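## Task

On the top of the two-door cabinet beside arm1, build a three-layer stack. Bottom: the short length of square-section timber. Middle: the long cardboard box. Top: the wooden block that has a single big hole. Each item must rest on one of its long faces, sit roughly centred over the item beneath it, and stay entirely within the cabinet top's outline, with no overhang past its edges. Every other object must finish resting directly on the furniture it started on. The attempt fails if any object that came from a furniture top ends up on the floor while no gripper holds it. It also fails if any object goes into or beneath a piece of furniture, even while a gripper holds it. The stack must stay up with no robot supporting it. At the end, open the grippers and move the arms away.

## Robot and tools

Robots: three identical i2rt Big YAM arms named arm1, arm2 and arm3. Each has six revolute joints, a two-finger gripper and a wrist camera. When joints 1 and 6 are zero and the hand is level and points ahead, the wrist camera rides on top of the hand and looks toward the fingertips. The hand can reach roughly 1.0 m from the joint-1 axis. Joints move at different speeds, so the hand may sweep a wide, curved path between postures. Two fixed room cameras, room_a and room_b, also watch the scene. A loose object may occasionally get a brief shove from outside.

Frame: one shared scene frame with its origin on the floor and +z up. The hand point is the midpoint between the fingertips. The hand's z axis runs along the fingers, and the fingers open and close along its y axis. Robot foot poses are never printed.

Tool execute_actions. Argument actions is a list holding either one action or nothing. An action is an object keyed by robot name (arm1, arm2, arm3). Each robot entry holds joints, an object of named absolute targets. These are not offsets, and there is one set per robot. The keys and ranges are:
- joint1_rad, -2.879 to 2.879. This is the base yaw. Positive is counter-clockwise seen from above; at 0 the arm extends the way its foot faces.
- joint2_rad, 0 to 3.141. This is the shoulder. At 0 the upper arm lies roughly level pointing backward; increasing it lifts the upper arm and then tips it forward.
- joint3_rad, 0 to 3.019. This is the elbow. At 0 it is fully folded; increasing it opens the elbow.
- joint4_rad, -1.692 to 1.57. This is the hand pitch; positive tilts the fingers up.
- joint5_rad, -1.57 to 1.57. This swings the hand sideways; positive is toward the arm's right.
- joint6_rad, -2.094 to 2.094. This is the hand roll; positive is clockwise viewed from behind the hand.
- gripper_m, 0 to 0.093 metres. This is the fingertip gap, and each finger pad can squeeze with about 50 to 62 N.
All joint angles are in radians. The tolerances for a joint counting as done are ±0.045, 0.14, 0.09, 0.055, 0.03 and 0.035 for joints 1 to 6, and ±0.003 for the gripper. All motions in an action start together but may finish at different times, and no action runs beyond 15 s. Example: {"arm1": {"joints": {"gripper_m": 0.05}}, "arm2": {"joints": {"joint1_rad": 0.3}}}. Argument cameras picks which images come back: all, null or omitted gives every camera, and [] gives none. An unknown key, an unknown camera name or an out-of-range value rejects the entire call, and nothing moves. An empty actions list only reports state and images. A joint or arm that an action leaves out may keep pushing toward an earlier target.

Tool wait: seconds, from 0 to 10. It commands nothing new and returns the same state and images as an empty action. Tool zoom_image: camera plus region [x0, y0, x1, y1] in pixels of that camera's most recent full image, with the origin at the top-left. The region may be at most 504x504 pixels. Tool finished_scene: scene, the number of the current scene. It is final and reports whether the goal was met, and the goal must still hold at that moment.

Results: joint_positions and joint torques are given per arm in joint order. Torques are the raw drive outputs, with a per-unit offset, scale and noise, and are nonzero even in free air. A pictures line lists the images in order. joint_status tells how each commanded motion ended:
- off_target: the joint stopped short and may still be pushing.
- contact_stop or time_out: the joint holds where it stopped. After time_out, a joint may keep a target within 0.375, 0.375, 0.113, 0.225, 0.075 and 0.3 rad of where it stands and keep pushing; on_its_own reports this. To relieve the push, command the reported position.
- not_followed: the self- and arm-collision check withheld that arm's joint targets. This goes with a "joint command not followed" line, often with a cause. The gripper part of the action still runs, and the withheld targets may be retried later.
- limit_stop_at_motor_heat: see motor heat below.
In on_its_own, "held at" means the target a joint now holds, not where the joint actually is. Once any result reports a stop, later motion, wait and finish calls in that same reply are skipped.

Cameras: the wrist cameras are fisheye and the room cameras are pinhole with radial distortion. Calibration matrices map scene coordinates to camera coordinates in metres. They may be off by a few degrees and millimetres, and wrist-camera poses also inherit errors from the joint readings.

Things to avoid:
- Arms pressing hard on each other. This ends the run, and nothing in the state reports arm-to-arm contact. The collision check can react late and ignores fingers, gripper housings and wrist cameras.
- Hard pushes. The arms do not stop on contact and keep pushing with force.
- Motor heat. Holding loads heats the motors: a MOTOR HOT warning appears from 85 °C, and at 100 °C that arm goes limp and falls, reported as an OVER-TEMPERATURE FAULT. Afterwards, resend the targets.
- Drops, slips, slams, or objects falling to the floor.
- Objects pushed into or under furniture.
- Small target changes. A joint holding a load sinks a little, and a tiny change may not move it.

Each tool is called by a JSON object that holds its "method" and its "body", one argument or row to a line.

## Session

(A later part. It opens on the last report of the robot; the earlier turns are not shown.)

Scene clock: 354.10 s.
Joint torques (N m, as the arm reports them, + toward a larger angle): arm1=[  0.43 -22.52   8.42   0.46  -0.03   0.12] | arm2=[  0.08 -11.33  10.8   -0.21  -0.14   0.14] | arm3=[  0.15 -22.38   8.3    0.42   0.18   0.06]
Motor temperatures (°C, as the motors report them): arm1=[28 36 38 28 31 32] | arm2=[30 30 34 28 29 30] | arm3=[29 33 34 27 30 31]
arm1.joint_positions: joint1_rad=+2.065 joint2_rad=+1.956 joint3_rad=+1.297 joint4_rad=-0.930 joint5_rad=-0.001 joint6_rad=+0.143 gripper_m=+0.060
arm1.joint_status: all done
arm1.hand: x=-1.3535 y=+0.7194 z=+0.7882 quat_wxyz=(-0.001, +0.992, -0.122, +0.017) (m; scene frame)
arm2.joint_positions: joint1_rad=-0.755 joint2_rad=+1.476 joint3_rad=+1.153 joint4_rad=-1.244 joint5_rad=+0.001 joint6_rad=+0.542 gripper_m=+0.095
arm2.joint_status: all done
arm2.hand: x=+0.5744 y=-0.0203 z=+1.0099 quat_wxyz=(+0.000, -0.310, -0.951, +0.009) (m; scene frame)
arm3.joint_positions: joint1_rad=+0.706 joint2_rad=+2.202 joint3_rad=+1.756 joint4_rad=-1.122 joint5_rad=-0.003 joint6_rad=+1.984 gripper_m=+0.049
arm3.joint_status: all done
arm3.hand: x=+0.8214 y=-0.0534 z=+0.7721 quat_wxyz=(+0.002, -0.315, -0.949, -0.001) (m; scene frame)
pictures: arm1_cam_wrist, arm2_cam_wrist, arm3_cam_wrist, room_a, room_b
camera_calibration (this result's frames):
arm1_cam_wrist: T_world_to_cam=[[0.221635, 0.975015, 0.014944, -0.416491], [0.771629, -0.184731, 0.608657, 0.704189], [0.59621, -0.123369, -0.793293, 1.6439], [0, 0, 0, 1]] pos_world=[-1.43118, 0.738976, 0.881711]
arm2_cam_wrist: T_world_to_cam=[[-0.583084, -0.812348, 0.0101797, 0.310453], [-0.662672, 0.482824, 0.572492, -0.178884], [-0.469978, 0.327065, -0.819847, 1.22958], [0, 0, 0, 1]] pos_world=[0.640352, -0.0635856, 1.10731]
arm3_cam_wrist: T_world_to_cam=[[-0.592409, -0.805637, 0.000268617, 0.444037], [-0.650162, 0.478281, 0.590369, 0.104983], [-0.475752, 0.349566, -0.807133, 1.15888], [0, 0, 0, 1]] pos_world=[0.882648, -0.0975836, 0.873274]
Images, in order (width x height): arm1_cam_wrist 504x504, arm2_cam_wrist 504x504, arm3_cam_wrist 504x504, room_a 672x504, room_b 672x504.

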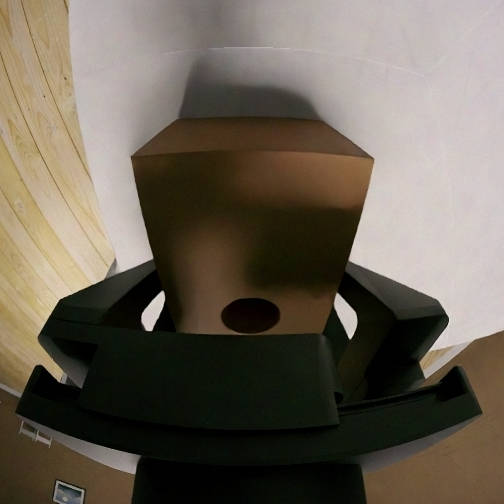

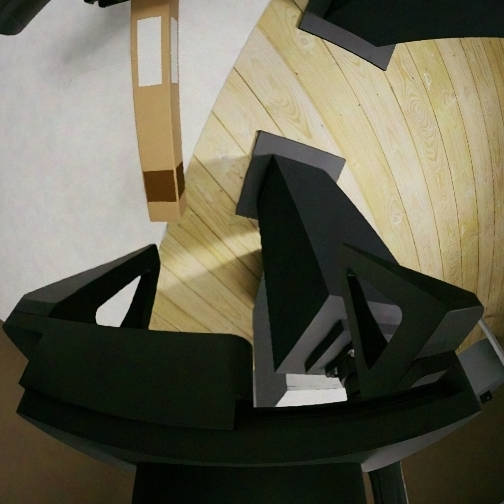

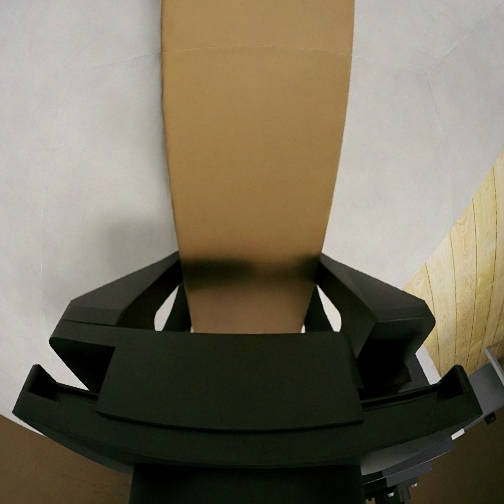

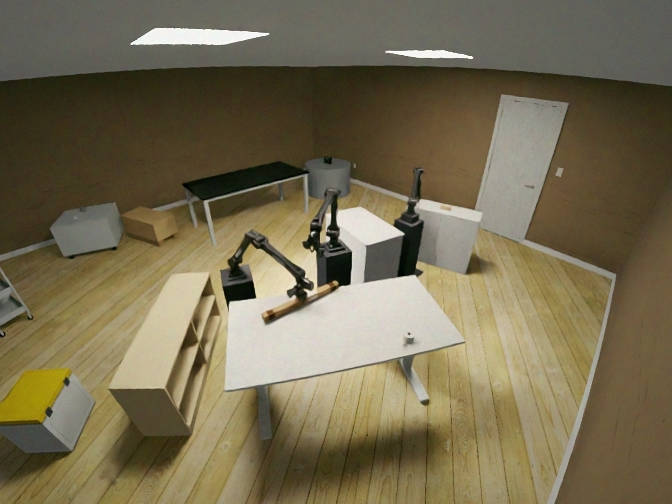

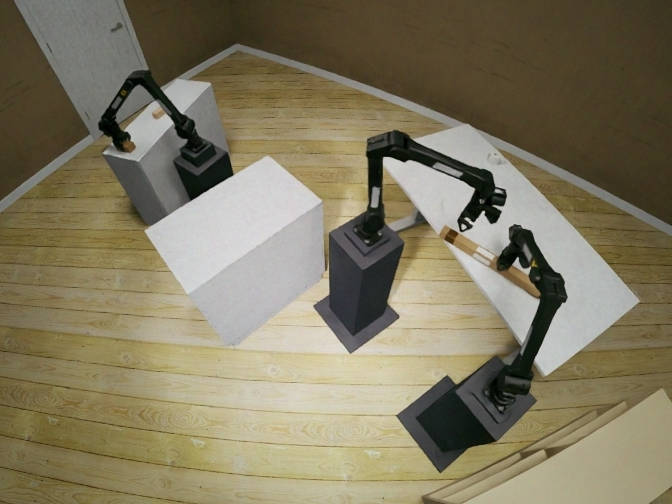

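{"method": "zoom_image", "body": {
  "camera": "room_a",
  "region": [245, 250, 355, 335]
}}

Region (245, 250, 355, 335) of room_a's 672x504 image, scaled by 4.582, with more detail than that image has; it fills the top 389 rows of this view, and the rest is white.

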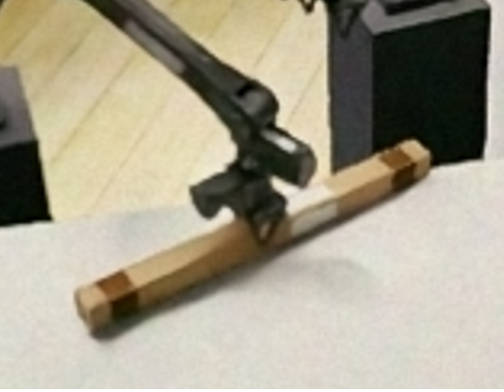

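{"method": "execute_actions", "body": {
  "actions": [
    {"arm1":{"joints":{"gripper_m":0.09}},"arm3":{"joints":{"gripper_m":0.09}}}
  ],
  "cameras": ["arm1_cam_wrist","arm3_cam_wrist"]
}}

Scene clock: 358.80 s.
Joint torques (N m, as the arm reports them, + toward a larger angle): arm1=[  0.39 -21.76   8.48   0.45  -0.03   0.12] | arm2=[  0.28 -11.71  10.68  -0.21  -0.13   0.15] | arm3=[ -0.19 -22.76   8.22   0.51   0.19   0.06]
Motor temperatures (°C, as the motors report them): arm1=[28 36 37 28 31 32] | arm2=[30 30 35 28 29 30] | arm3=[29 33 34 27 30 31]
arm1.joint_positions: joint1_rad=+2.065 joint2_rad=+1.950 joint3_rad=+1.297 joint4_rad=-0.929 joint5_rad=-0.001 joint6_rad=+0.143 gripper_m=+0.090
arm1.joint_status: all done
arm1.hand: x=-1.3546 y=+0.7195 z=+0.7913 quat_wxyz=(-0.001, +0.992, -0.122, +0.014) (m; scene frame)
arm2.joint_positions: joint1_rad=-0.755 joint2_rad=+1.476 joint3_rad=+1.153 joint4_rad=-1.244 joint5_rad=+0.001 joint6_rad=+0.542 gripper_m=+0.095
arm2.joint_status: not commanded
arm2.hand: x=+0.5744 y=-0.0203 z=+1.0099 quat_wxyz=(+0.000, -0.310, -0.951, +0.009) (m; scene frame)
arm3.joint_positions: joint1_rad=+0.706 joint2_rad=+2.202 joint3_rad=+1.756 joint4_rad=-1.122 joint5_rad=-0.002 joint6_rad=+1.984 gripper_m=+0.090
arm3.joint_status: all done
arm3.hand: x=+0.8215 y=-0.0534 z=+0.7721 quat_wxyz=(+0.001, -0.316, -0.949, -0.001) (m; scene frame)
pictures: arm1_cam_wrist, arm3_cam_wrist
camera_calibration (this result's frames):
arm1_cam_wrist: T_world_to_cam=[[0.221713, 0.975009, 0.0141537, -0.415663], [0.775542, -0.185116, 0.603544, 0.7128], [0.591082, -0.122837, -0.797204, 1.64274], [0, 0, 0, 1]] pos_world=[-1.43164, 0.739015, 0.885276]
arm3_cam_wrist: T_world_to_cam=[[-0.592718, -0.80541, 0.000119525, 0.444444], [-0.650198, 0.478581, 0.590087, 0.105295], [-0.475319, 0.349677, -0.80734, 1.15873], [0, 0, 0, 1]] pos_world=[0.882657, -0.0976131, 0.8733]
Images, in order (width x height): arm1_cam_wrist 504x504, arm3_cam_wrist 504x504.

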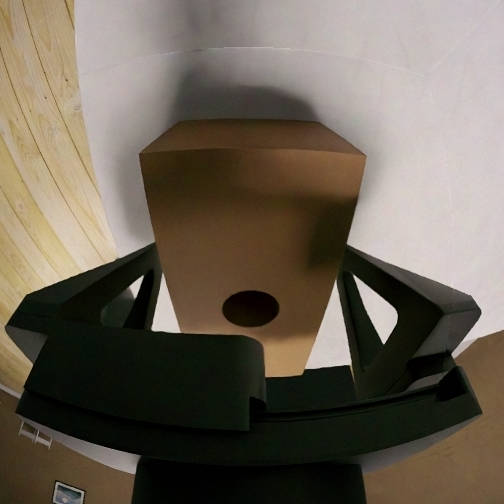

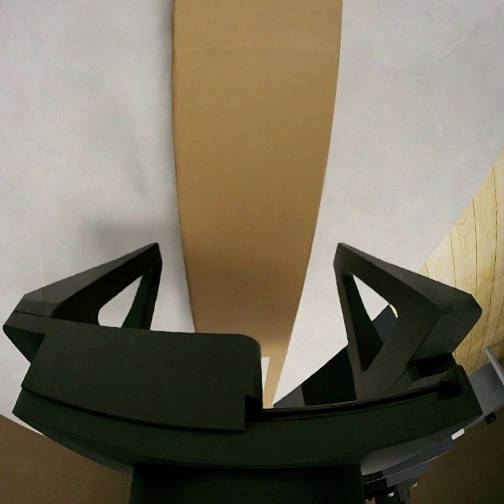

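{"method": "execute_actions", "body": {
  "actions": [
    {"arm1":{"joints":{"joint2_rad":1.78}},"arm3":{"joints":{"joint2_rad":2.07}}}
  ],
  "cameras": []
}}

Scene clock: 385.47 s.
Joint torques (N m, as the arm reports them, + toward a larger angle): arm1=[  0.42 -18.32   9.72   0.73  -0.03   0.12] | arm2=[  0.13 -11.7   10.76  -0.19  -0.16   0.12] | arm3=[ -0.4  -20.11   9.03   0.86   0.21   0.05]
Motor temperatures (°C, as the motors report them): arm1=[28 36 37 28 31 32] | arm2=[30 31 36 28 29 30] | arm3=[29 33 34 27 30 31]
arm1.joint_positions: joint1_rad=+2.065 joint2_rad=+1.773 joint3_rad=+1.297 joint4_rad=-0.928 joint5_rad=-0.001 joint6_rad=+0.143 gripper_m=+0.090
arm1.joint_status: all done
arm1.hand: x=-1.3750 y=+0.7213 z=+0.8821 quat_wxyz=(+0.001, +0.990, -0.121, -0.075) (m; scene frame)
arm2.joint_positions: joint1_rad=-0.755 joint2_rad=+1.476 joint3_rad=+1.153 joint4_rad=-1.244 joint5_rad=+0.001 joint6_rad=+0.542 gripper_m=+0.095
arm2.joint_status: not commanded
arm2.hand: x=+0.5744 y=-0.0203 z=+1.0099 quat_wxyz=(+0.000, -0.310, -0.951, +0.009) (m; scene frame)
arm3.joint_positions: joint1_rad=+0.706 joint2_rad=+2.048 joint3_rad=+1.756 joint4_rad=-1.122 joint5_rad=-0.002 joint6_rad=+1.984 gripper_m=+0.090
arm3.joint_status: all done
arm3.hand: x=+0.8249 y=-0.0388 z=+0.8701 quat_wxyz=(+0.008, -0.315, -0.946, -0.079) (m; scene frame)
pictures: none
No camera images: the call's "cameras" was empty. Leave "cameras" out to get every camera's image.

{"method": "execute_actions", "body": {
  "actions": [
    {"arm1":{"joints":{"joint1_rad":1.36,"joint2_rad":1.96,"joint3_rad":1.665,"joint4_rad":-1.25,"joint6_rad":1.09}},"arm2":{"joints":{"joint1_rad":-0.765,"joint2_rad":2.23,"joint3_rad":1.79,"joint4_rad":-1.09,"joint6_rad":0.55}},"arm3":{"joints":{"joint1_rad":-0.4,"joint2_rad":1.0,"joint3_rad":1.3,"joint6_rad":1.0}}}
  ],
  "cameras": ["arm1_cam_wrist","arm2_cam_wrist","room_b"]
}}

Scene clock: 394.43 s.
Joint torques (N m, as the arm reports them, + toward a larger angle): arm1=[ -0.44 -23.27  11.21  -0.26  -0.03   0.1 ] | arm2=[ -0.52 -23.06  11.44   0.52  -0.11   0.1 ] | arm3=[ 0.08 -4.9   9.25  1.71 -0.07 -0.27]
Motor temperatures (°C, as the motors report them): arm1=[28 36 38 28 31 32] | arm2=[30 31 36 28 29 30] | arm3=[29 33 34 27 30 31]
arm1.joint_positions: joint1_rad=+1.367 joint2_rad=+1.970 joint3_rad=+1.639 joint4_rad=-1.243 joint5_rad=+0.001 joint6_rad=+1.076 gripper_m=+0.090
arm1.joint_status: all done
arm1.hand: x=-1.2459 y=+1.0905 z=+0.8971 quat_wxyz=(-0.008, +0.592, -0.806, +0.006) (m; scene frame)
arm2.joint_positions: joint1_rad=-0.755 joint2_rad=+2.235 joint3_rad=+1.742 joint4_rad=-1.098 joint5_rad=+0.001 joint6_rad=+0.543 gripper_m=+0.095
arm2.joint_status: all done
arm2.hand: x=+0.7950 y=-0.0426 z=+0.8211 quat_wxyz=(+0.012, -0.310, -0.950, +0.011) (m; scene frame)
arm3.joint_positions: joint1_rad=-0.398 joint2_rad=+0.992 joint3_rad=+1.301 joint4_rad=-1.113 joint5_rad=+0.003 joint6_rad=+1.017 gripper_m=+0.090
arm3.joint_status: all done
arm3.hand: x=+1.0700 y=-0.5875 z=+1.2099 quat_wxyz=(-0.303, -0.353, -0.858, -0.219) (m; scene frame)
pictures: arm1_cam_wrist, arm2_cam_wrist, room_b
camera_calibration (this result's frames):
arm1_cam_wrist: T_world_to_cam=[[0.959673, -0.279719, 0.02803, 1.47221], [-0.243967, -0.779149, 0.577414, 0.0343701], [-0.139674, -0.560967, -0.81597, 1.29263], [0, 0, 0, 1]] pos_world=[-1.22391, 1.16371, 0.993636]
arm2_cam_wrist: T_world_to_cam=[[-0.583911, -0.811502, 0.0226342, 0.413384], [-0.647825, 0.482578, 0.589441, 0.0604525], [-0.489256, 0.329518, -0.807494, 1.19109], [0, 0, 0, 1]] pos_world=[0.86329, -0.0861961, 0.916808]
Images, in order (width x height): arm1_cam_wrist 504x504, arm2_cam_wrist 504x504, room_b 672x504.

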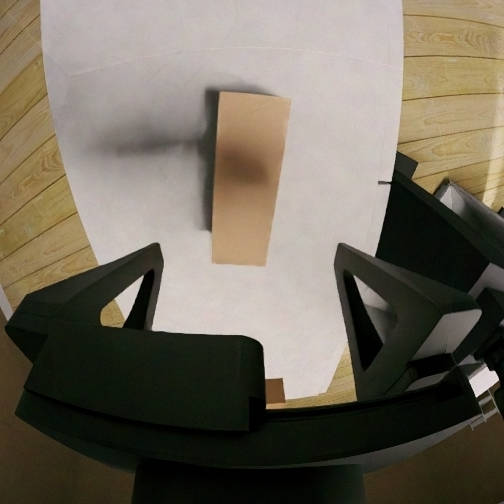

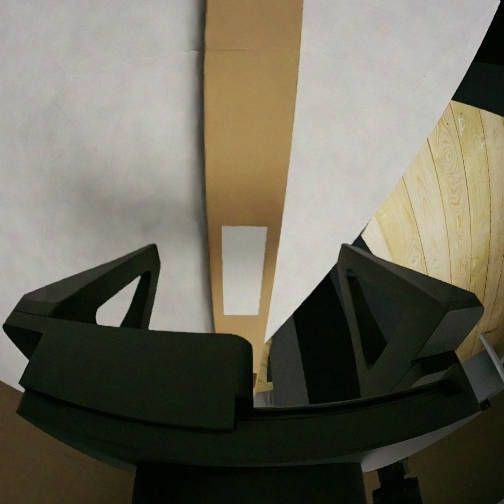

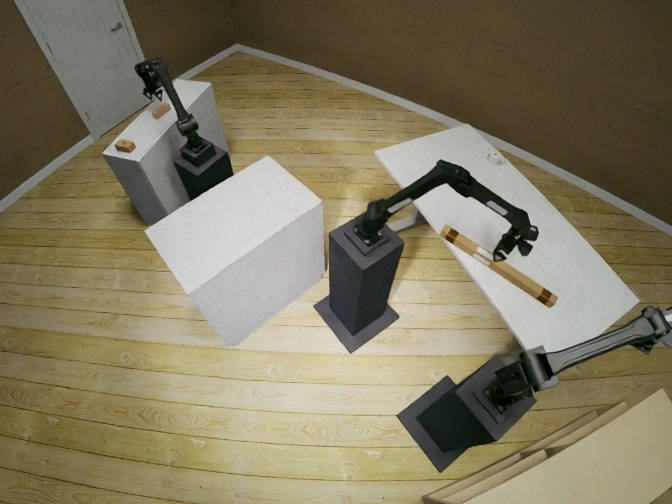

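{"method": "execute_actions", "body": {
  "actions": [
    {"arm1":{"joints":{"joint1_rad":-1.6,"joint2_rad":1.45,"joint3_rad":1.35,"joint4_rad":-1.45,"joint6_rad":0.0}},"arm2":{"joints":{"joint1_rad":-0.795,"joint2_rad":2.418,"joint3_rad":1.905,"joint4_rad":-1.005,"joint6_rad":0.575}}}
  ],
  "cameras": ["arm1_cam_wrist","arm2_cam_wrist","room_b"]
}}

Scene clock: 423.40 s.
Joint torques (N m, as the arm reports them, + toward a larger angle): arm1=[  0.89 -15.31   9.44  -0.13  -0.09  -0.1 ] | arm2=[ -0.39 -24.34   9.66   0.88  -0.16   0.13] | arm3=[-0.05 -4.41  9.15  1.67 -0.11 -0.27]
Motor temperatures (°C, as the motors report them): arm1=[28 37 39 28 31 32] | arm2=[30 33 37 28 29 30] | arm3=[29 31 34 27 30 31]
arm1.joint_positions: joint1_rad=-1.605 joint2_rad=+1.462 joint3_rad=+1.350 joint4_rad=-1.442 joint5_rad=+0.001 joint6_rad=+0.014 gripper_m=+0.090
arm1.joint_status: all done
arm1.hand: x=-0.4871 y=+0.4111 z=+1.0517 quat_wxyz=(-0.015, -0.316, -0.949, +0.000) (m; scene frame)
arm2.joint_positions: joint1_rad=-0.795 joint2_rad=+2.418 joint3_rad=+1.879 joint4_rad=-1.014 joint5_rad=+0.001 joint6_rad=+0.567 gripper_m=+0.095
arm2.joint_status: all done
arm2.hand: x=+0.8340 y=-0.0746 z=+0.7499 quat_wxyz=(-0.007, -0.341, -0.940, +0.007) (m; scene frame)
arm3.joint_positions: joint1_rad=-0.398 joint2_rad=+0.992 joint3_rad=+1.301 joint4_rad=-1.113 joint5_rad=+0.003 joint6_rad=+1.016 gripper_m=+0.090
arm3.joint_status: not commanded
arm3.hand: x=+1.0700 y=-0.5875 z=+1.2099 quat_wxyz=(-0.303, -0.352, -0.858, -0.218) (m; scene frame)
pictures: arm1_cam_wrist, arm2_cam_wrist, room_b
camera_calibration (this result's frames):
arm1_cam_wrist: T_world_to_cam=[[-0.584086, -0.811692, -0.000157613, 0.0460419], [-0.673615, 0.484619, 0.558021, -1.10755], [-0.452865, 0.326039, -0.829827, 0.641007], [0, 0, 0, 1]] pos_world=[-0.428878, 0.365116, 1.14997]
arm2_cam_wrist: T_world_to_cam=[[-0.634717, -0.772741, 0.00229807, 0.472333], [-0.638603, 0.526208, 0.561509, 0.159594], [-0.43511, 0.354932, -0.827468, 1.13491], [0, 0, 0, 1]] pos_world=[0.895528, -0.121805, 0.848406]
Images, in order (width x height): arm1_cam_wrist 504x504, arm2_cam_wrist 504x504, room_b 672x504.

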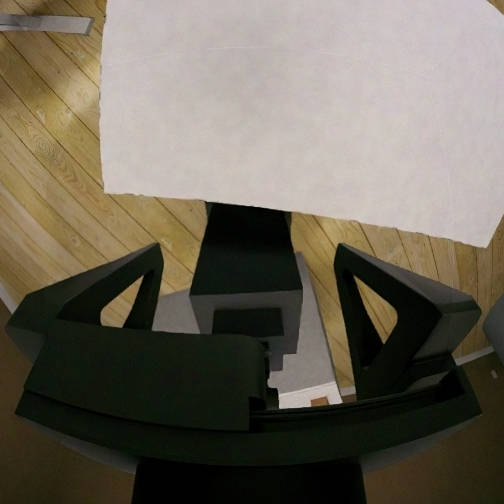

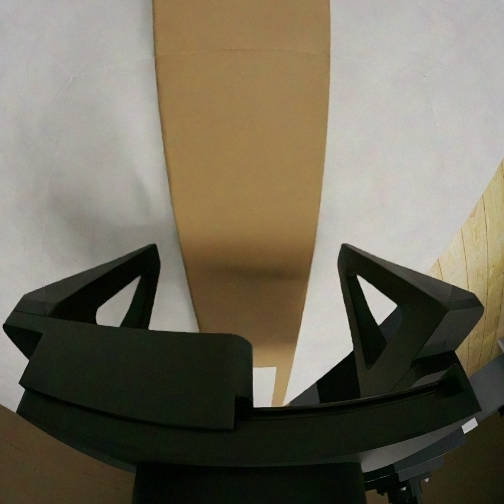

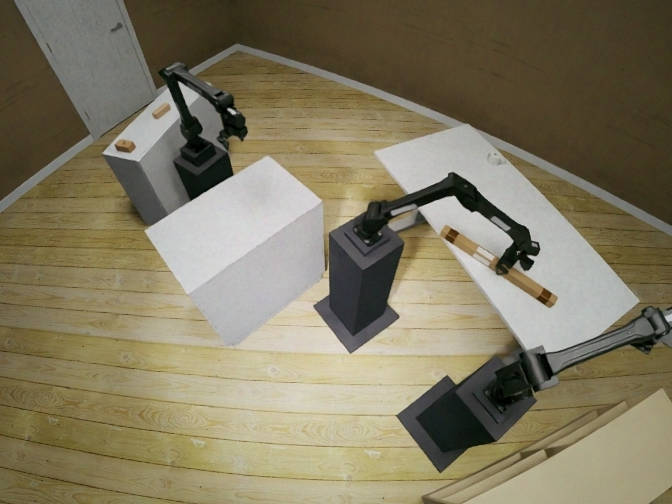

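{"method": "execute_actions", "body": {
  "actions": [
    {"arm2":{"joints":{"joint2_rad":2.436,"gripper_m":0.04}}}
  ],
  "cameras": ["arm2_cam_wrist"]
}}

Scene clock: 426.50 s.
Joint torques (N m, as the arm reports them, + toward a larger angle): arm1=[  1.07 -15.4    9.46  -0.14  -0.11  -0.14] | arm2=[  0.25 -23.25   9.56   0.67  -0.14   0.15] | arm3=[ 0.13 -4.49  9.28  1.71 -0.08 -0.24]
Motor temperatures (°C, as the motors report them): arm1=[28 36 39 28 31 32] | arm2=[30 33 37 28 29 30] | arm3=[29 30 34 27 30 31]
arm1.joint_positions: joint1_rad=-1.605 joint2_rad=+1.462 joint3_rad=+1.350 joint4_rad=-1.442 joint5_rad=+0.001 joint6_rad=+0.014 gripper_m=+0.090
arm1.joint_status: not commanded
arm1.hand: x=-0.4871 y=+0.4111 z=+1.0517 quat_wxyz=(-0.015, -0.316, -0.949, +0.000) (m; scene frame)
arm2.joint_positions: joint1_rad=-0.795 joint2_rad=+2.418 joint3_rad=+1.879 joint4_rad=-1.014 joint5_rad=+0.001 joint6_rad=+0.569 gripper_m=+0.049
arm2.joint_status: gripper_m off_target (ended at +0.049, target +0.040); the others done
arm2.hand: x=+0.8340 y=-0.0745 z=+0.7499 quat_wxyz=(-0.007, -0.341, -0.940, +0.007) (m; scene frame)
arm3.joint_positions: joint1_rad=-0.398 joint2_rad=+0.992 joint3_rad=+1.301 joint4_rad=-1.113 joint5_rad=+0.003 joint6_rad=+1.016 gripper_m=+0.090
arm3.joint_status: not commanded
arm3.hand: x=+1.0700 y=-0.5875 z=+1.2099 quat_wxyz=(-0.303, -0.352, -0.858, -0.218) (m; scene frame)
pictures: arm2_cam_wrist
camera_calibration (this result's frames):
arm2_cam_wrist: T_world_to_cam=[[-0.635892, -0.771775, 0.00194778, 0.473703], [-0.637844, 0.526959, 0.561667, 0.15887], [-0.434507, 0.355917, -0.827361, 1.13438], [0, 0, 0, 1]] pos_world=[0.895457, -0.121872, 0.848391]
Images, in order (width x height): arm2_cam_wrist 504x504.

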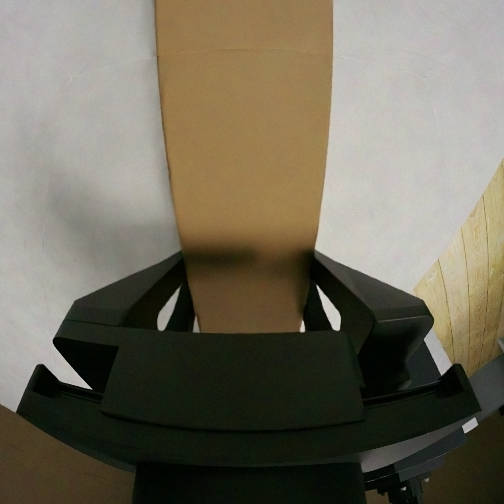

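{"method": "execute_actions", "body": {
  "actions": [
    {"arm1":{"joints":{"joint1_rad":-1.82,"joint2_rad":0.9,"joint3_rad":1.0,"joint4_rad":-1.3,"joint6_rad":1.35}},"arm2":{"joints":{"joint1_rad":2.177,"joint2_rad":2.06,"joint4_rad":-1.385,"joint6_rad":1.9}}}
  ]
}}

Scene clock: 453.47 s.
Joint torques (N m, as the arm reports them, + toward a larger angle): arm1=[ 1.43 -4.98 10.36  1.24 -0.06  0.1 ] | arm2=[  0.07 -22.03   8.62  -0.26  -0.05   0.09] | arm3=[ 0.29 -4.12  9.22  1.71 -0.1  -0.3 ]
Motor temperatures (°C, as the motors report them): arm1=[28 36 38 28 31 32] | arm2=[30 34 36 28 29 30] | arm3=[29 30 35 27 30 31]
arm1.joint_positions: joint1_rad=-1.831 joint2_rad=+0.896 joint3_rad=+0.996 joint4_rad=-1.312 joint5_rad=+0.001 joint6_rad=+1.336 gripper_m=+0.090
arm1.joint_status: all done
arm1.hand: x=-0.6373 y=+0.4355 z=+1.1000 quat_wxyz=(-0.176, -0.875, -0.449, -0.049) (m; scene frame)
arm2.joint_positions: joint1_rad=+2.184 joint2_rad=+2.071 joint3_rad=+1.909 joint4_rad=-1.370 joint5_rad=-0.001 joint6_rad=+1.892 gripper_m=+0.049
arm2.joint_status: all done
arm2.hand: x=-0.4631 y=+0.2030 z=+0.9923 quat_wxyz=(+0.022, +0.461, -0.887, -0.009) (m; scene frame)
arm3.joint_positions: joint1_rad=-0.398 joint2_rad=+0.992 joint3_rad=+1.301 joint4_rad=-1.113 joint5_rad=+0.003 joint6_rad=+1.016 gripper_m=+0.090
arm3.joint_status: not commanded
arm3.hand: x=+1.0700 y=-0.5875 z=+1.2099 quat_wxyz=(-0.303, -0.352, -0.858, -0.218) (m; scene frame)
pictures: arm1_cam_wrist, arm2_cam_wrist, arm3_cam_wrist, room_a, room_b
camera_calibration (this result's frames):
arm1_cam_wrist: T_world_to_cam=[[-0.78173, 0.521184, -0.342439, -0.351831], [0.33142, 0.812362, 0.479821, -0.66374], [0.52826, 0.2616, -0.807779, 1.23412], [0, 0, 0, 1]] pos_world=[-0.706996, 0.39972, 1.19489]
arm2_cam_wrist: T_world_to_cam=[[0.821441, -0.568702, -0.0425635, 0.540411], [-0.434096, -0.671925, 0.600065, -0.651255], [-0.369858, -0.474441, -0.798818, 0.842715], [0, 0, 0, 1]] pos_world=[-0.414939, 0.269557, 1.08697]
arm3_cam_wrist: T_world_to_cam=[[-0.469137, -0.662224, -0.584269, 0.820471], [-0.857842, 0.498892, 0.123345, 1.06297], [0.209805, 0.559076, -0.802132, 1.20073], [0, 0, 0, 1]] pos_world=[1.04485, -0.65827, 1.31141]
Images, in order (width x height): arm1_cam_wrist 504x504, arm2_cam_wrist 504x504, arm3_cam_wrist 504x504, room_a 672x504, room_b 672x504.

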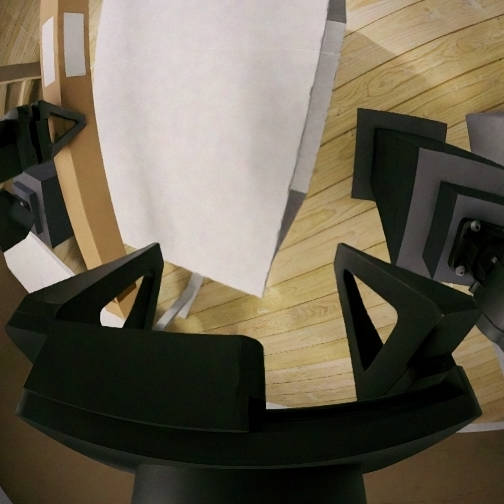

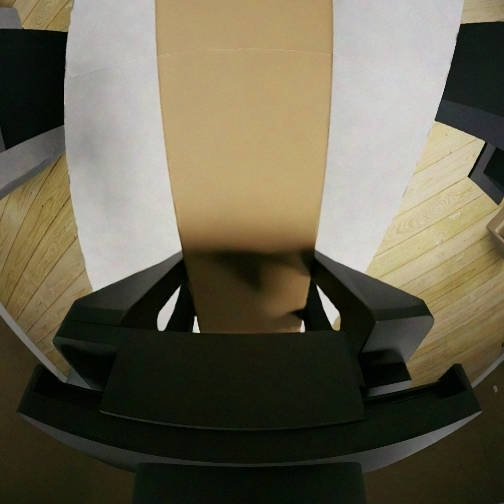

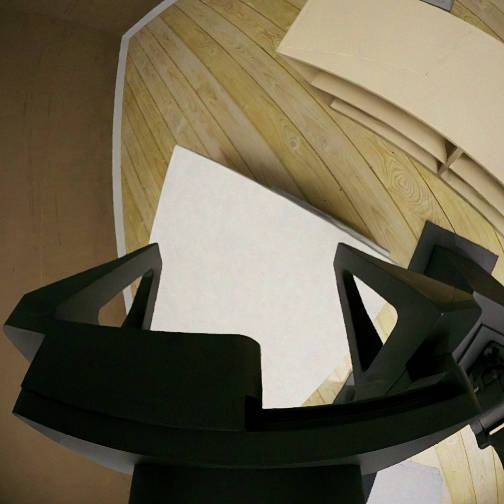

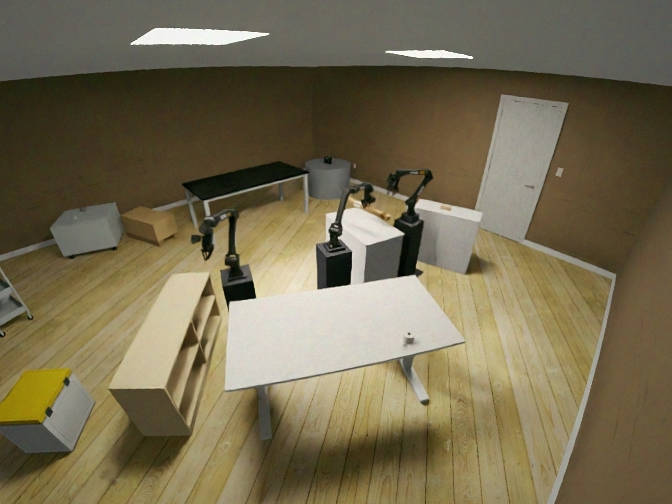

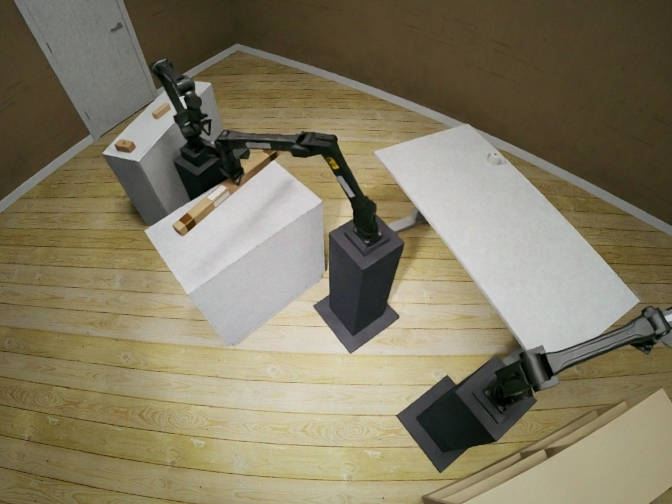

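{"method": "execute_actions", "body": {
  "actions": [
    {"arm2":{"joints":{"joint2_rad":2.21,"joint3_rad":1.71,"joint4_rad":-1.065}}}
  ],
  "cameras": ["arm1_cam_wrist","arm2_cam_wrist","room_a","room_b"]
}}

Scene clock: 469.90 s.
Joint torques (N m, as the arm reports them, + toward a larger angle): arm1=[ 1.43 -4.94 10.36  1.23 -0.06  0.1 ] | arm2=[  0.56 -21.81   8.43   0.91   0.     0.14] | arm3=[ 0.34 -4.33  9.24  1.64 -0.1  -0.3 ]
Motor temperatures (°C, as the motors report them): arm1=[28 35 39 28 31 32] | arm2=[30 34 36 28 29 30] | arm3=[29 30 35 27 30 31]
arm1.joint_positions: joint1_rad=-1.831 joint2_rad=+0.896 joint3_rad=+0.996 joint4_rad=-1.312 joint5_rad=+0.001 joint6_rad=+1.336 gripper_m=+0.090
arm1.joint_status: not commanded
arm1.hand: x=-0.6373 y=+0.4355 z=+1.1000 quat_wxyz=(-0.176, -0.875, -0.449, -0.049) (m; scene frame)
arm2.joint_positions: joint1_rad=+2.184 joint2_rad=+2.214 joint3_rad=+1.702 joint4_rad=-1.080 joint5_rad=-0.002 joint6_rad=+1.893 gripper_m=+0.049
arm2.joint_status: all done
arm2.hand: x=-0.4470 y=+0.1953 z=+0.8288 quat_wxyz=(+0.000, +0.461, -0.887, +0.012) (m; scene frame)
arm3.joint_positions: joint1_rad=-0.398 joint2_rad=+0.992 joint3_rad=+1.301 joint4_rad=-1.113 joint5_rad=+0.003 joint6_rad=+1.016 gripper_m=+0.090
arm3.joint_status: not commanded
arm3.hand: x=+1.0700 y=-0.5875 z=+1.2099 quat_wxyz=(-0.303, -0.352, -0.858, -0.218) (m; scene frame)
pictures: arm1_cam_wrist, arm2_cam_wrist, room_a, room_b
camera_calibration (this result's frames):
arm1_cam_wrist: T_world_to_cam=[[-0.78173, 0.521184, -0.342439, -0.351831], [0.33142, 0.812362, 0.479821, -0.66374], [0.52826, 0.2616, -0.807779, 1.23412], [0, 0, 0, 1]] pos_world=[-0.706996, 0.39972, 1.19489]
arm2_cam_wrist: T_world_to_cam=[[0.822579, -0.568445, 0.0153354, 0.468252], [-0.468032, -0.661464, 0.586013, -0.556927], [-0.322972, -0.489219, -0.810156, 0.747704], [0, 0, 0, 1]] pos_world=[-0.404346, 0.263579, 0.924943]
Images, in order (width x height): arm1_cam_wrist 504x504, arm2_cam_wrist 504x504, room_a 672x504, room_b 672x504.

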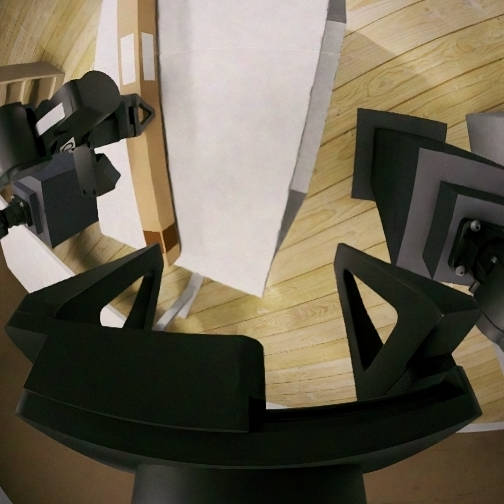

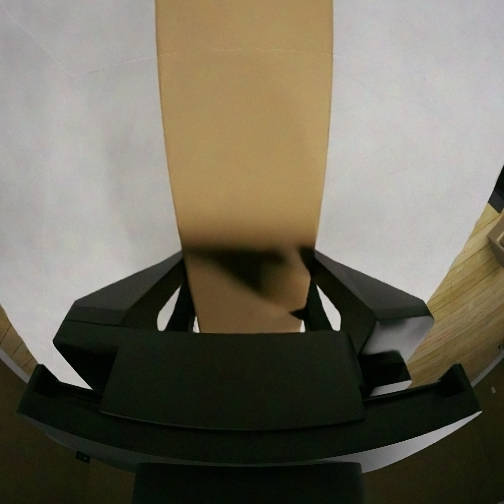

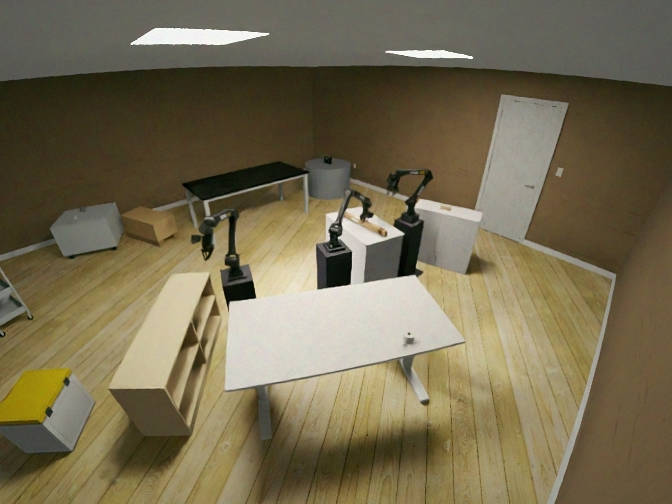

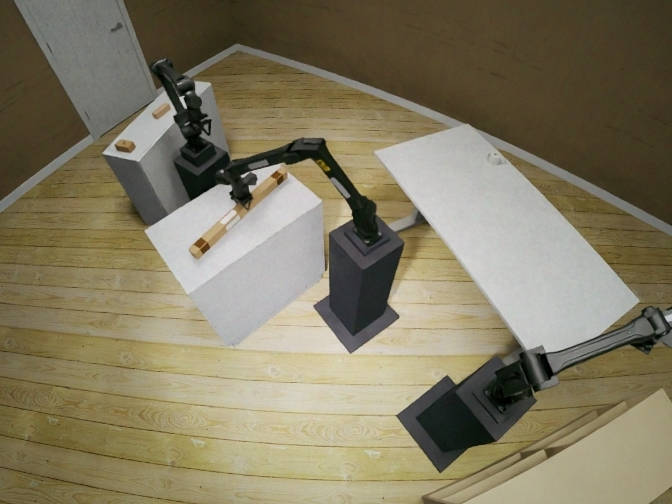

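{"method": "zoom_image", "body": {
  "camera": "room_a",
  "region": [320, 185, 410, 255]
}}

{"method": "zoom_image", "body": {
  "camera": "room_b",
  "region": [170, 150, 310, 270]
}}

Region (320, 185, 410, 255) of room_a's 672x504 image, scaled by 5.600, with more detail than that image has.

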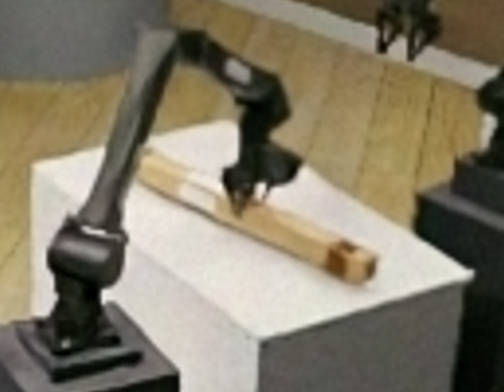

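Region (170, 150, 310, 270) of room_b's 672x504 image, scaled by 3.600, with more detail than that image has; it fills the top 432 rows of this view, and the rest is white.

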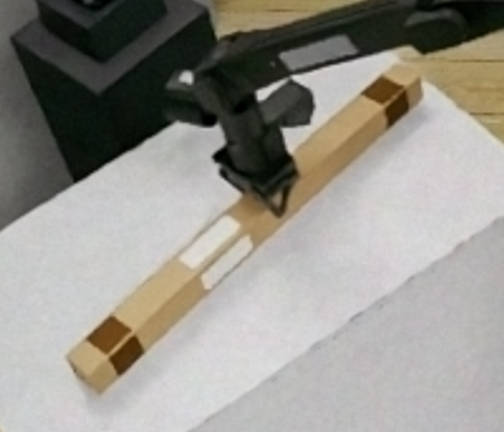

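{"method": "execute_actions", "body": {
  "actions": [
    {"arm2":{"joints":{"joint2_rad":2.255,"joint4_rad":-1.015}}}
  ],
  "cameras": ["arm1_cam_wrist","arm2_cam_wrist"]
}}

Scene clock: 483.10 s.
Joint torques (N m, as the arm reports them, + toward a larger angle): arm1=[ 1.4  -4.94 10.37  1.23 -0.07  0.09] | arm2=[  0.33 -20.28   8.34   0.99  -0.02   0.15] | arm3=[ 0.09 -5.25  9.13  1.89 -0.08 -0.29]
Motor temperatures (°C, as the motors report them): arm1=[28 35 39 28 31 32] | arm2=[30 34 35 28 29 30] | arm3=[29 30 35 27 30 31]
arm1.joint_positions: joint1_rad=-1.831 joint2_rad=+0.896 joint3_rad=+0.996 joint4_rad=-1.312 joint5_rad=+0.001 joint6_rad=+1.336 gripper_m=+0.090
arm1.joint_status: not commanded
arm1.hand: x=-0.6373 y=+0.4355 z=+1.1000 quat_wxyz=(-0.176, -0.875, -0.449, -0.049) (m; scene frame)
arm2.joint_positions: joint1_rad=+2.184 joint2_rad=+2.235 joint3_rad=+1.702 joint4_rad=-1.032 joint5_rad=-0.002 joint6_rad=+1.893 gripper_m=+0.049
arm2.joint_status: all done
arm2.hand: x=-0.4551 y=+0.1975 z=+0.8164 quat_wxyz=(+0.010, +0.461, -0.887, +0.003) (m; scene frame)
arm3.joint_positions: joint1_rad=-0.398 joint2_rad=+0.992 joint3_rad=+1.301 joint4_rad=-1.113 joint5_rad=+0.003 joint6_rad=+1.016 gripper_m=+0.090
arm3.joint_status: not commanded
arm3.hand: x=+1.0700 y=-0.5875 z=+1.2099 quat_wxyz=(-0.303, -0.352, -0.858, -0.218) (m; scene frame)
pictures: arm1_cam_wrist, arm2_cam_wrist
camera_calibration (this result's frames):
arm1_cam_wrist: T_world_to_cam=[[-0.78173, 0.521184, -0.342439, -0.351831], [0.33142, 0.812362, 0.479821, -0.66374], [0.52826, 0.2616, -0.807779, 1.23412], [0, 0, 0, 1]] pos_world=[-0.706996, 0.39972, 1.19489]
arm2_cam_wrist: T_world_to_cam=[[0.82237, -0.568837, -0.0115043, 0.49825], [-0.452391, -0.666018, 0.593096, -0.549721], [-0.345037, -0.48254, -0.805049, 0.720548], [0, 0, 0, 1]] pos_world=[-0.409819, 0.264992, 0.911846]
Images, in order (width x height): arm1_cam_wrist 504x504, arm2_cam_wrist 504x504.

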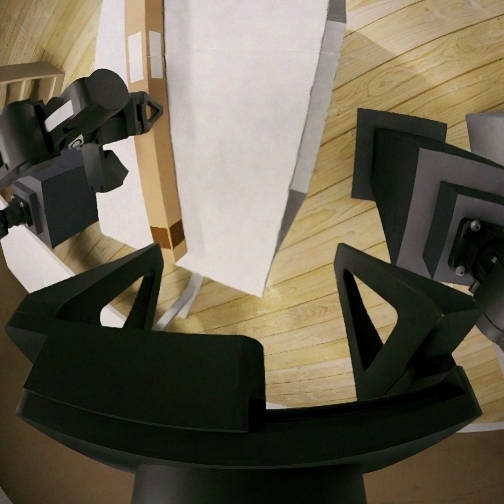

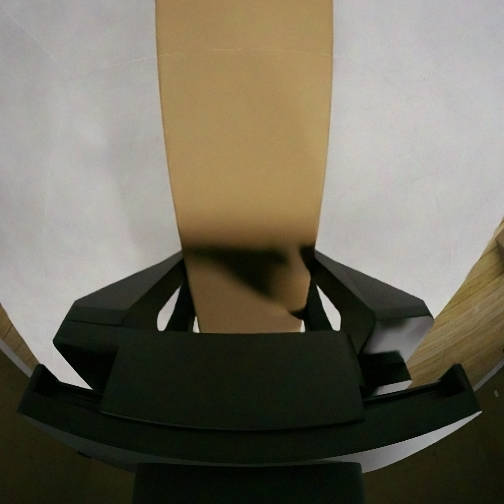

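{"method": "execute_actions", "body": {
  "actions": [
    {"arm2":{"joints":{"joint2_rad":2.31,"joint4_rad":-1.0}}}
  ],
  "cameras": ["arm1_cam_wrist","arm2_cam_wrist"]
}}

Scene clock: 486.33 s.
Joint torques (N m, as the arm reports them, + toward a larger angle): arm1=[ 1.44 -4.97 10.38  1.23 -0.06  0.09] | arm2=[ -0.32 -17.59   8.22   1.04  -0.18   0.12] | arm3=[-0.2  -4.72  9.32  1.63 -0.11 -0.27]
Motor temperatures (°C, as the motors report them): arm1=[28 34 39 28 31 32] | arm2=[30 34 35 28 29 30] | arm3=[29 30 35 27 30 31]
arm1.joint_positions: joint1_rad=-1.831 joint2_rad=+0.896 joint3_rad=+0.996 joint4_rad=-1.312 joint5_rad=+0.001 joint6_rad=+1.336 gripper_m=+0.090
arm1.joint_status: not commanded
arm1.hand: x=-0.6373 y=+0.4355 z=+1.1000 quat_wxyz=(-0.176, -0.875, -0.449, -0.049) (m; scene frame)
arm2.joint_positions: joint1_rad=+2.184 joint2_rad=+2.250 joint3_rad=+1.703 joint4_rad=-1.016 joint5_rad=+0.003 joint6_rad=+1.894 gripper_m=+0.049
arm2.joint_status: all done
arm2.hand: x=-0.4563 y=+0.1985 z=+0.8074 quat_wxyz=(+0.010, +0.460, -0.888, +0.000) (m; scene frame)
arm3.joint_positions: joint1_rad=-0.398 joint2_rad=+0.992 joint3_rad=+1.301 joint4_rad=-1.113 joint5_rad=+0.003 joint6_rad=+1.016 gripper_m=+0.090
arm3.joint_status: not commanded
arm3.hand: x=+1.0700 y=-0.5875 z=+1.2099 quat_wxyz=(-0.303, -0.352, -0.858, -0.218) (m; scene frame)
pictures: arm1_cam_wrist, arm2_cam_wrist
camera_calibration (this result's frames):
arm1_cam_wrist: T_world_to_cam=[[-0.78173, 0.521184, -0.342439, -0.351831], [0.33142, 0.812362, 0.479821, -0.66374], [0.52826, 0.2616, -0.807779, 1.23412], [0, 0, 0, 1]] pos_world=[-0.706996, 0.39972, 1.19489]
arm2_cam_wrist: T_world_to_cam=[[0.821445, -0.570099, -0.0147079, 0.502209], [-0.453172, -0.66819, 0.590049, -0.54177], [-0.346214, -0.478027, -0.807234, 0.713762], [0, 0, 0, 1]] pos_world=[-0.410938, 0.265501, 0.90323]
Images, in order (width x height): arm1_cam_wrist 504x504, arm2_cam_wrist 504x504.

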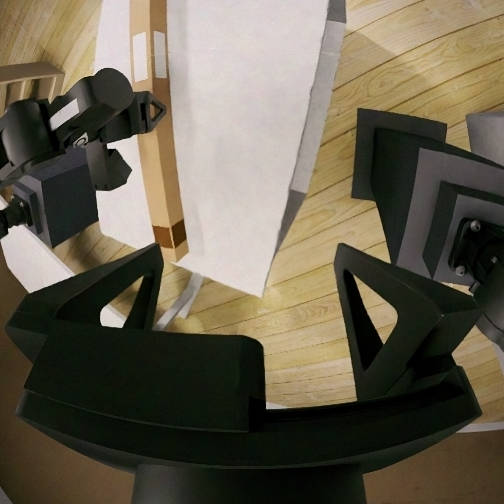

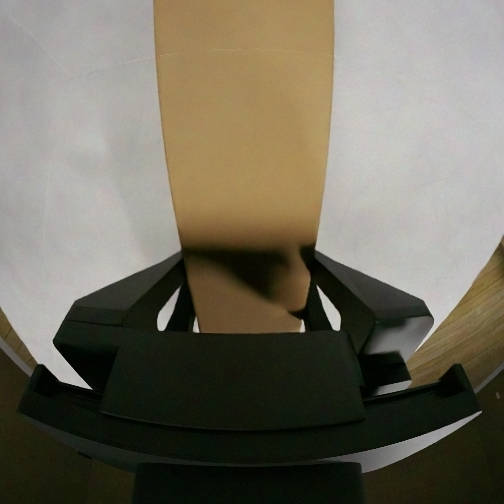

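{"method": "execute_actions", "body": {
  "actions": [
    {"arm2":{"joints":{"joint2_rad":2.25,"gripper_m":0.09}}}
  ],
  "cameras": []
}}

{"method": "execute_actions", "body": {
  "actions": [
    {"arm2":{"joints":{"joint2_rad":2.1}}}
  ],
  "cameras": ["arm1_cam_wrist","arm2_cam_wrist"]
}}

Scene clock: 489.53 s.
Joint torques (N m, as the arm reports them, + toward a larger angle): arm1=[ 1.4  -4.92 10.38  1.23 -0.07  0.09] | arm2=[  0.05 -22.47   8.26   0.92  -0.19   0.12] | arm3=[ 0.34 -4.32  9.29  1.64 -0.11 -0.3 ]
Motor temperatures (°C, as the motors report them): arm1=[28 34 39 28 31 32] | arm2=[30 34 35 28 29 30] | arm3=[29 30 35 27 30 31]
arm1.joint_positions: joint1_rad=-1.831 joint2_rad=+0.896 joint3_rad=+0.996 joint4_rad=-1.312 joint5_rad=+0.001 joint6_rad=+1.336 gripper_m=+0.090
arm1.joint_status: not commanded
arm1.hand: x=-0.6373 y=+0.4355 z=+1.1000 quat_wxyz=(-0.176, -0.875, -0.449, -0.049) (m; scene frame)
arm2.joint_positions: joint1_rad=+2.184 joint2_rad=+2.251 joint3_rad=+1.703 joint4_rad=-1.014 joint5_rad=+0.003 joint6_rad=+1.895 gripper_m=+0.090
arm2.joint_status: all done
arm2.hand: x=-0.4565 y=+0.1985 z=+0.8067 quat_wxyz=(+0.010, +0.460, -0.888, +0.000) (m; scene frame)
arm3.joint_positions: joint1_rad=-0.398 joint2_rad=+0.992 joint3_rad=+1.301 joint4_rad=-1.113 joint5_rad=+0.003 joint6_rad=+1.016 gripper_m=+0.090
arm3.joint_status: not commanded
arm3.hand: x=+1.0700 y=-0.5875 z=+1.2099 quat_wxyz=(-0.303, -0.352, -0.858, -0.218) (m; scene frame)
pictures: none
No camera images: the call's "cameras" was empty. Leave "cameras" out to get every camera's image.

Scene clock: 490.73 s.
Joint torques (N m, as the arm reports them, + toward a larger angle): arm1=[ 1.4  -4.93 10.38  1.23 -0.06  0.09] | arm2=[  0.09 -19.44   8.99   1.16  -0.16   0.08] | arm3=[-0.26 -4.68  9.26  1.79 -0.11 -0.32]
Motor temperatures (°C, as the motors report them): arm1=[28 34 39 28 31 32] | arm2=[30 34 35 28 29 30] | arm3=[29 30 35 27 30 31]
arm1.joint_positions: joint1_rad=-1.831 joint2_rad=+0.896 joint3_rad=+0.996 joint4_rad=-1.312 joint5_rad=+0.001 joint6_rad=+1.336 gripper_m=+0.090
arm1.joint_status: not commanded
arm1.hand: x=-0.6373 y=+0.4355 z=+1.1000 quat_wxyz=(-0.176, -0.875, -0.449, -0.049) (m; scene frame)
arm2.joint_positions: joint1_rad=+2.184 joint2_rad=+2.076 joint3_rad=+1.703 joint4_rad=-1.014 joint5_rad=+0.003 joint6_rad=+1.895 gripper_m=+0.090
arm2.joint_status: all done
arm2.hand: x=-0.4786 y=+0.2070 z=+0.9172 quat_wxyz=(+0.072, +0.457, -0.884, -0.060) (m; scene frame)
arm3.joint_positions: joint1_rad=-0.398 joint2_rad=+0.992 joint3_rad=+1.301 joint4_rad=-1.113 joint5_rad=+0.003 joint6_rad=+1.016 gripper_m=+0.090
arm3.joint_status: not commanded
arm3.hand: x=+1.0700 y=-0.5875 z=+1.2099 quat_wxyz=(-0.303, -0.352, -0.858, -0.218) (m; scene frame)
pictures: arm1_cam_wrist, arm2_cam_wrist
camera_calibration (this result's frames):
arm1_cam_wrist: T_world_to_cam=[[-0.78173, 0.521184, -0.342439, -0.351831], [0.33142, 0.812362, 0.479821, -0.66374], [0.52826, 0.2616, -0.807779, 1.23412], [0, 0, 0, 1]] pos_world=[-0.706996, 0.39972, 1.19489]
arm2_cam_wrist: T_world_to_cam=[[0.803096, -0.568165, -0.179515, 0.668914], [-0.353796, -0.697114, 0.623587, -0.588112], [-0.479443, -0.437288, -0.760864, 0.683963], [0, 0, 0, 1]] pos_world=[-0.417353, 0.269161, 1.00722]
Images, in order (width x height): arm1_cam_wrist 504x504, arm2_cam_wrist 504x504.

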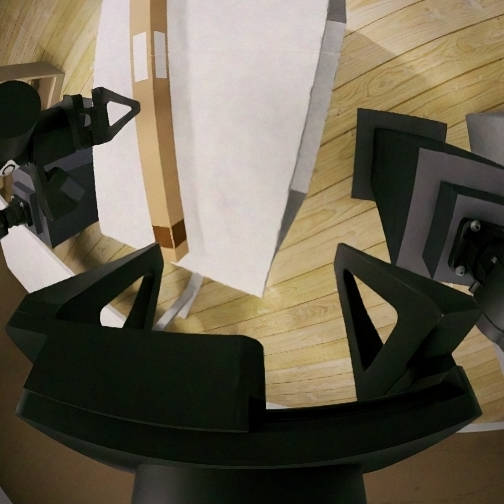

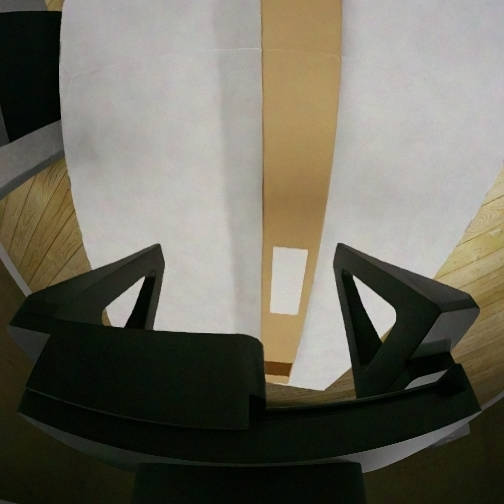

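{"method": "execute_actions", "body": {
  "actions": [
    {"arm1":{"joints":{"joint1_rad":-1.866,"joint2_rad":1.968,"joint3_rad":1.70,"joint4_rad":-1.275,"joint6_rad":1.29}},"arm2":{"joints":{"joint1_rad":2.8,"joint2_rad":1.0,"joint3_rad":1.3,"joint6_rad":1.0}}}
  ],
  "cameras": ["arm1_cam_wrist","room_b"]
}}

Scene clock: 505.07 s.
Joint torques (N m, as the arm reports them, + toward a larger angle): arm1=[  0.12 -23.4   12.52   0.08  -0.06  -0.13] | arm2=[-0.15 -4.61  8.26  2.22 -0.01 -0.1 ] | arm3=[-0.12 -4.37  9.42  1.64 -0.09 -0.27]
Motor temperatures (°C, as the motors report them): arm1=[28 34 40 28 31 32] | arm2=[30 34 36 28 29 30] | arm3=[29 29 35 27 30 31]
arm1.joint_positions: joint1_rad=-1.858 joint2_rad=+1.978 joint3_rad=+1.660 joint4_rad=-1.276 joint5_rad=+0.001 joint6_rad=+1.303 gripper_m=+0.090
arm1.joint_status: all done
arm1.hand: x=-0.4586 y=+0.2087 z=+0.9124 quat_wxyz=(+0.008, -0.888, -0.460, -0.004) (m; scene frame)
arm2.joint_positions: joint1_rad=+2.810 joint2_rad=+0.993 joint3_rad=+1.319 joint4_rad=-1.008 joint5_rad=-0.003 joint6_rad=+1.008 gripper_m=+0.090
arm2.joint_status: all done
arm2.hand: x=-0.2388 y=-0.1180 z=+1.3238 quat_wxyz=(+0.276, +0.849, -0.299, -0.337) (m; scene frame)
arm3.joint_positions: joint1_rad=-0.398 joint2_rad=+0.992 joint3_rad=+1.301 joint4_rad=-1.113 joint5_rad=+0.003 joint6_rad=+1.016 gripper_m=+0.090
arm3.joint_status: not commanded
arm3.hand: x=+1.0700 y=-0.5875 z=+1.2099 quat_wxyz=(-0.303, -0.352, -0.858, -0.218) (m; scene frame)
pictures: arm1_cam_wrist, room_b
camera_calibration (this result's frames):
arm1_cam_wrist: T_world_to_cam=[[-0.828404, 0.559806, 0.0190909, -0.517446], [0.459841, 0.660224, 0.593843, -0.462062], [0.319832, 0.500721, -0.804354, 0.898931], [0, 0, 0, 1]] pos_world=[-0.503687, 0.14462, 1.00733]
Images, in order (width x height): arm1_cam_wrist 504x504, room_b 672x504.

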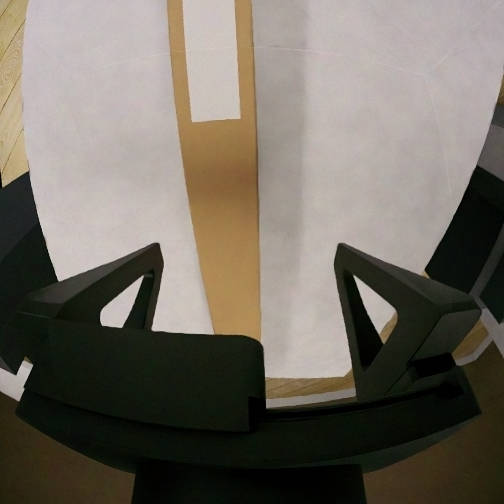

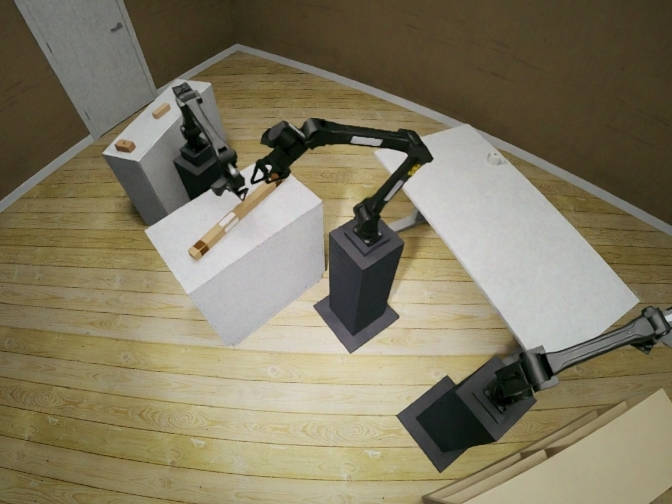

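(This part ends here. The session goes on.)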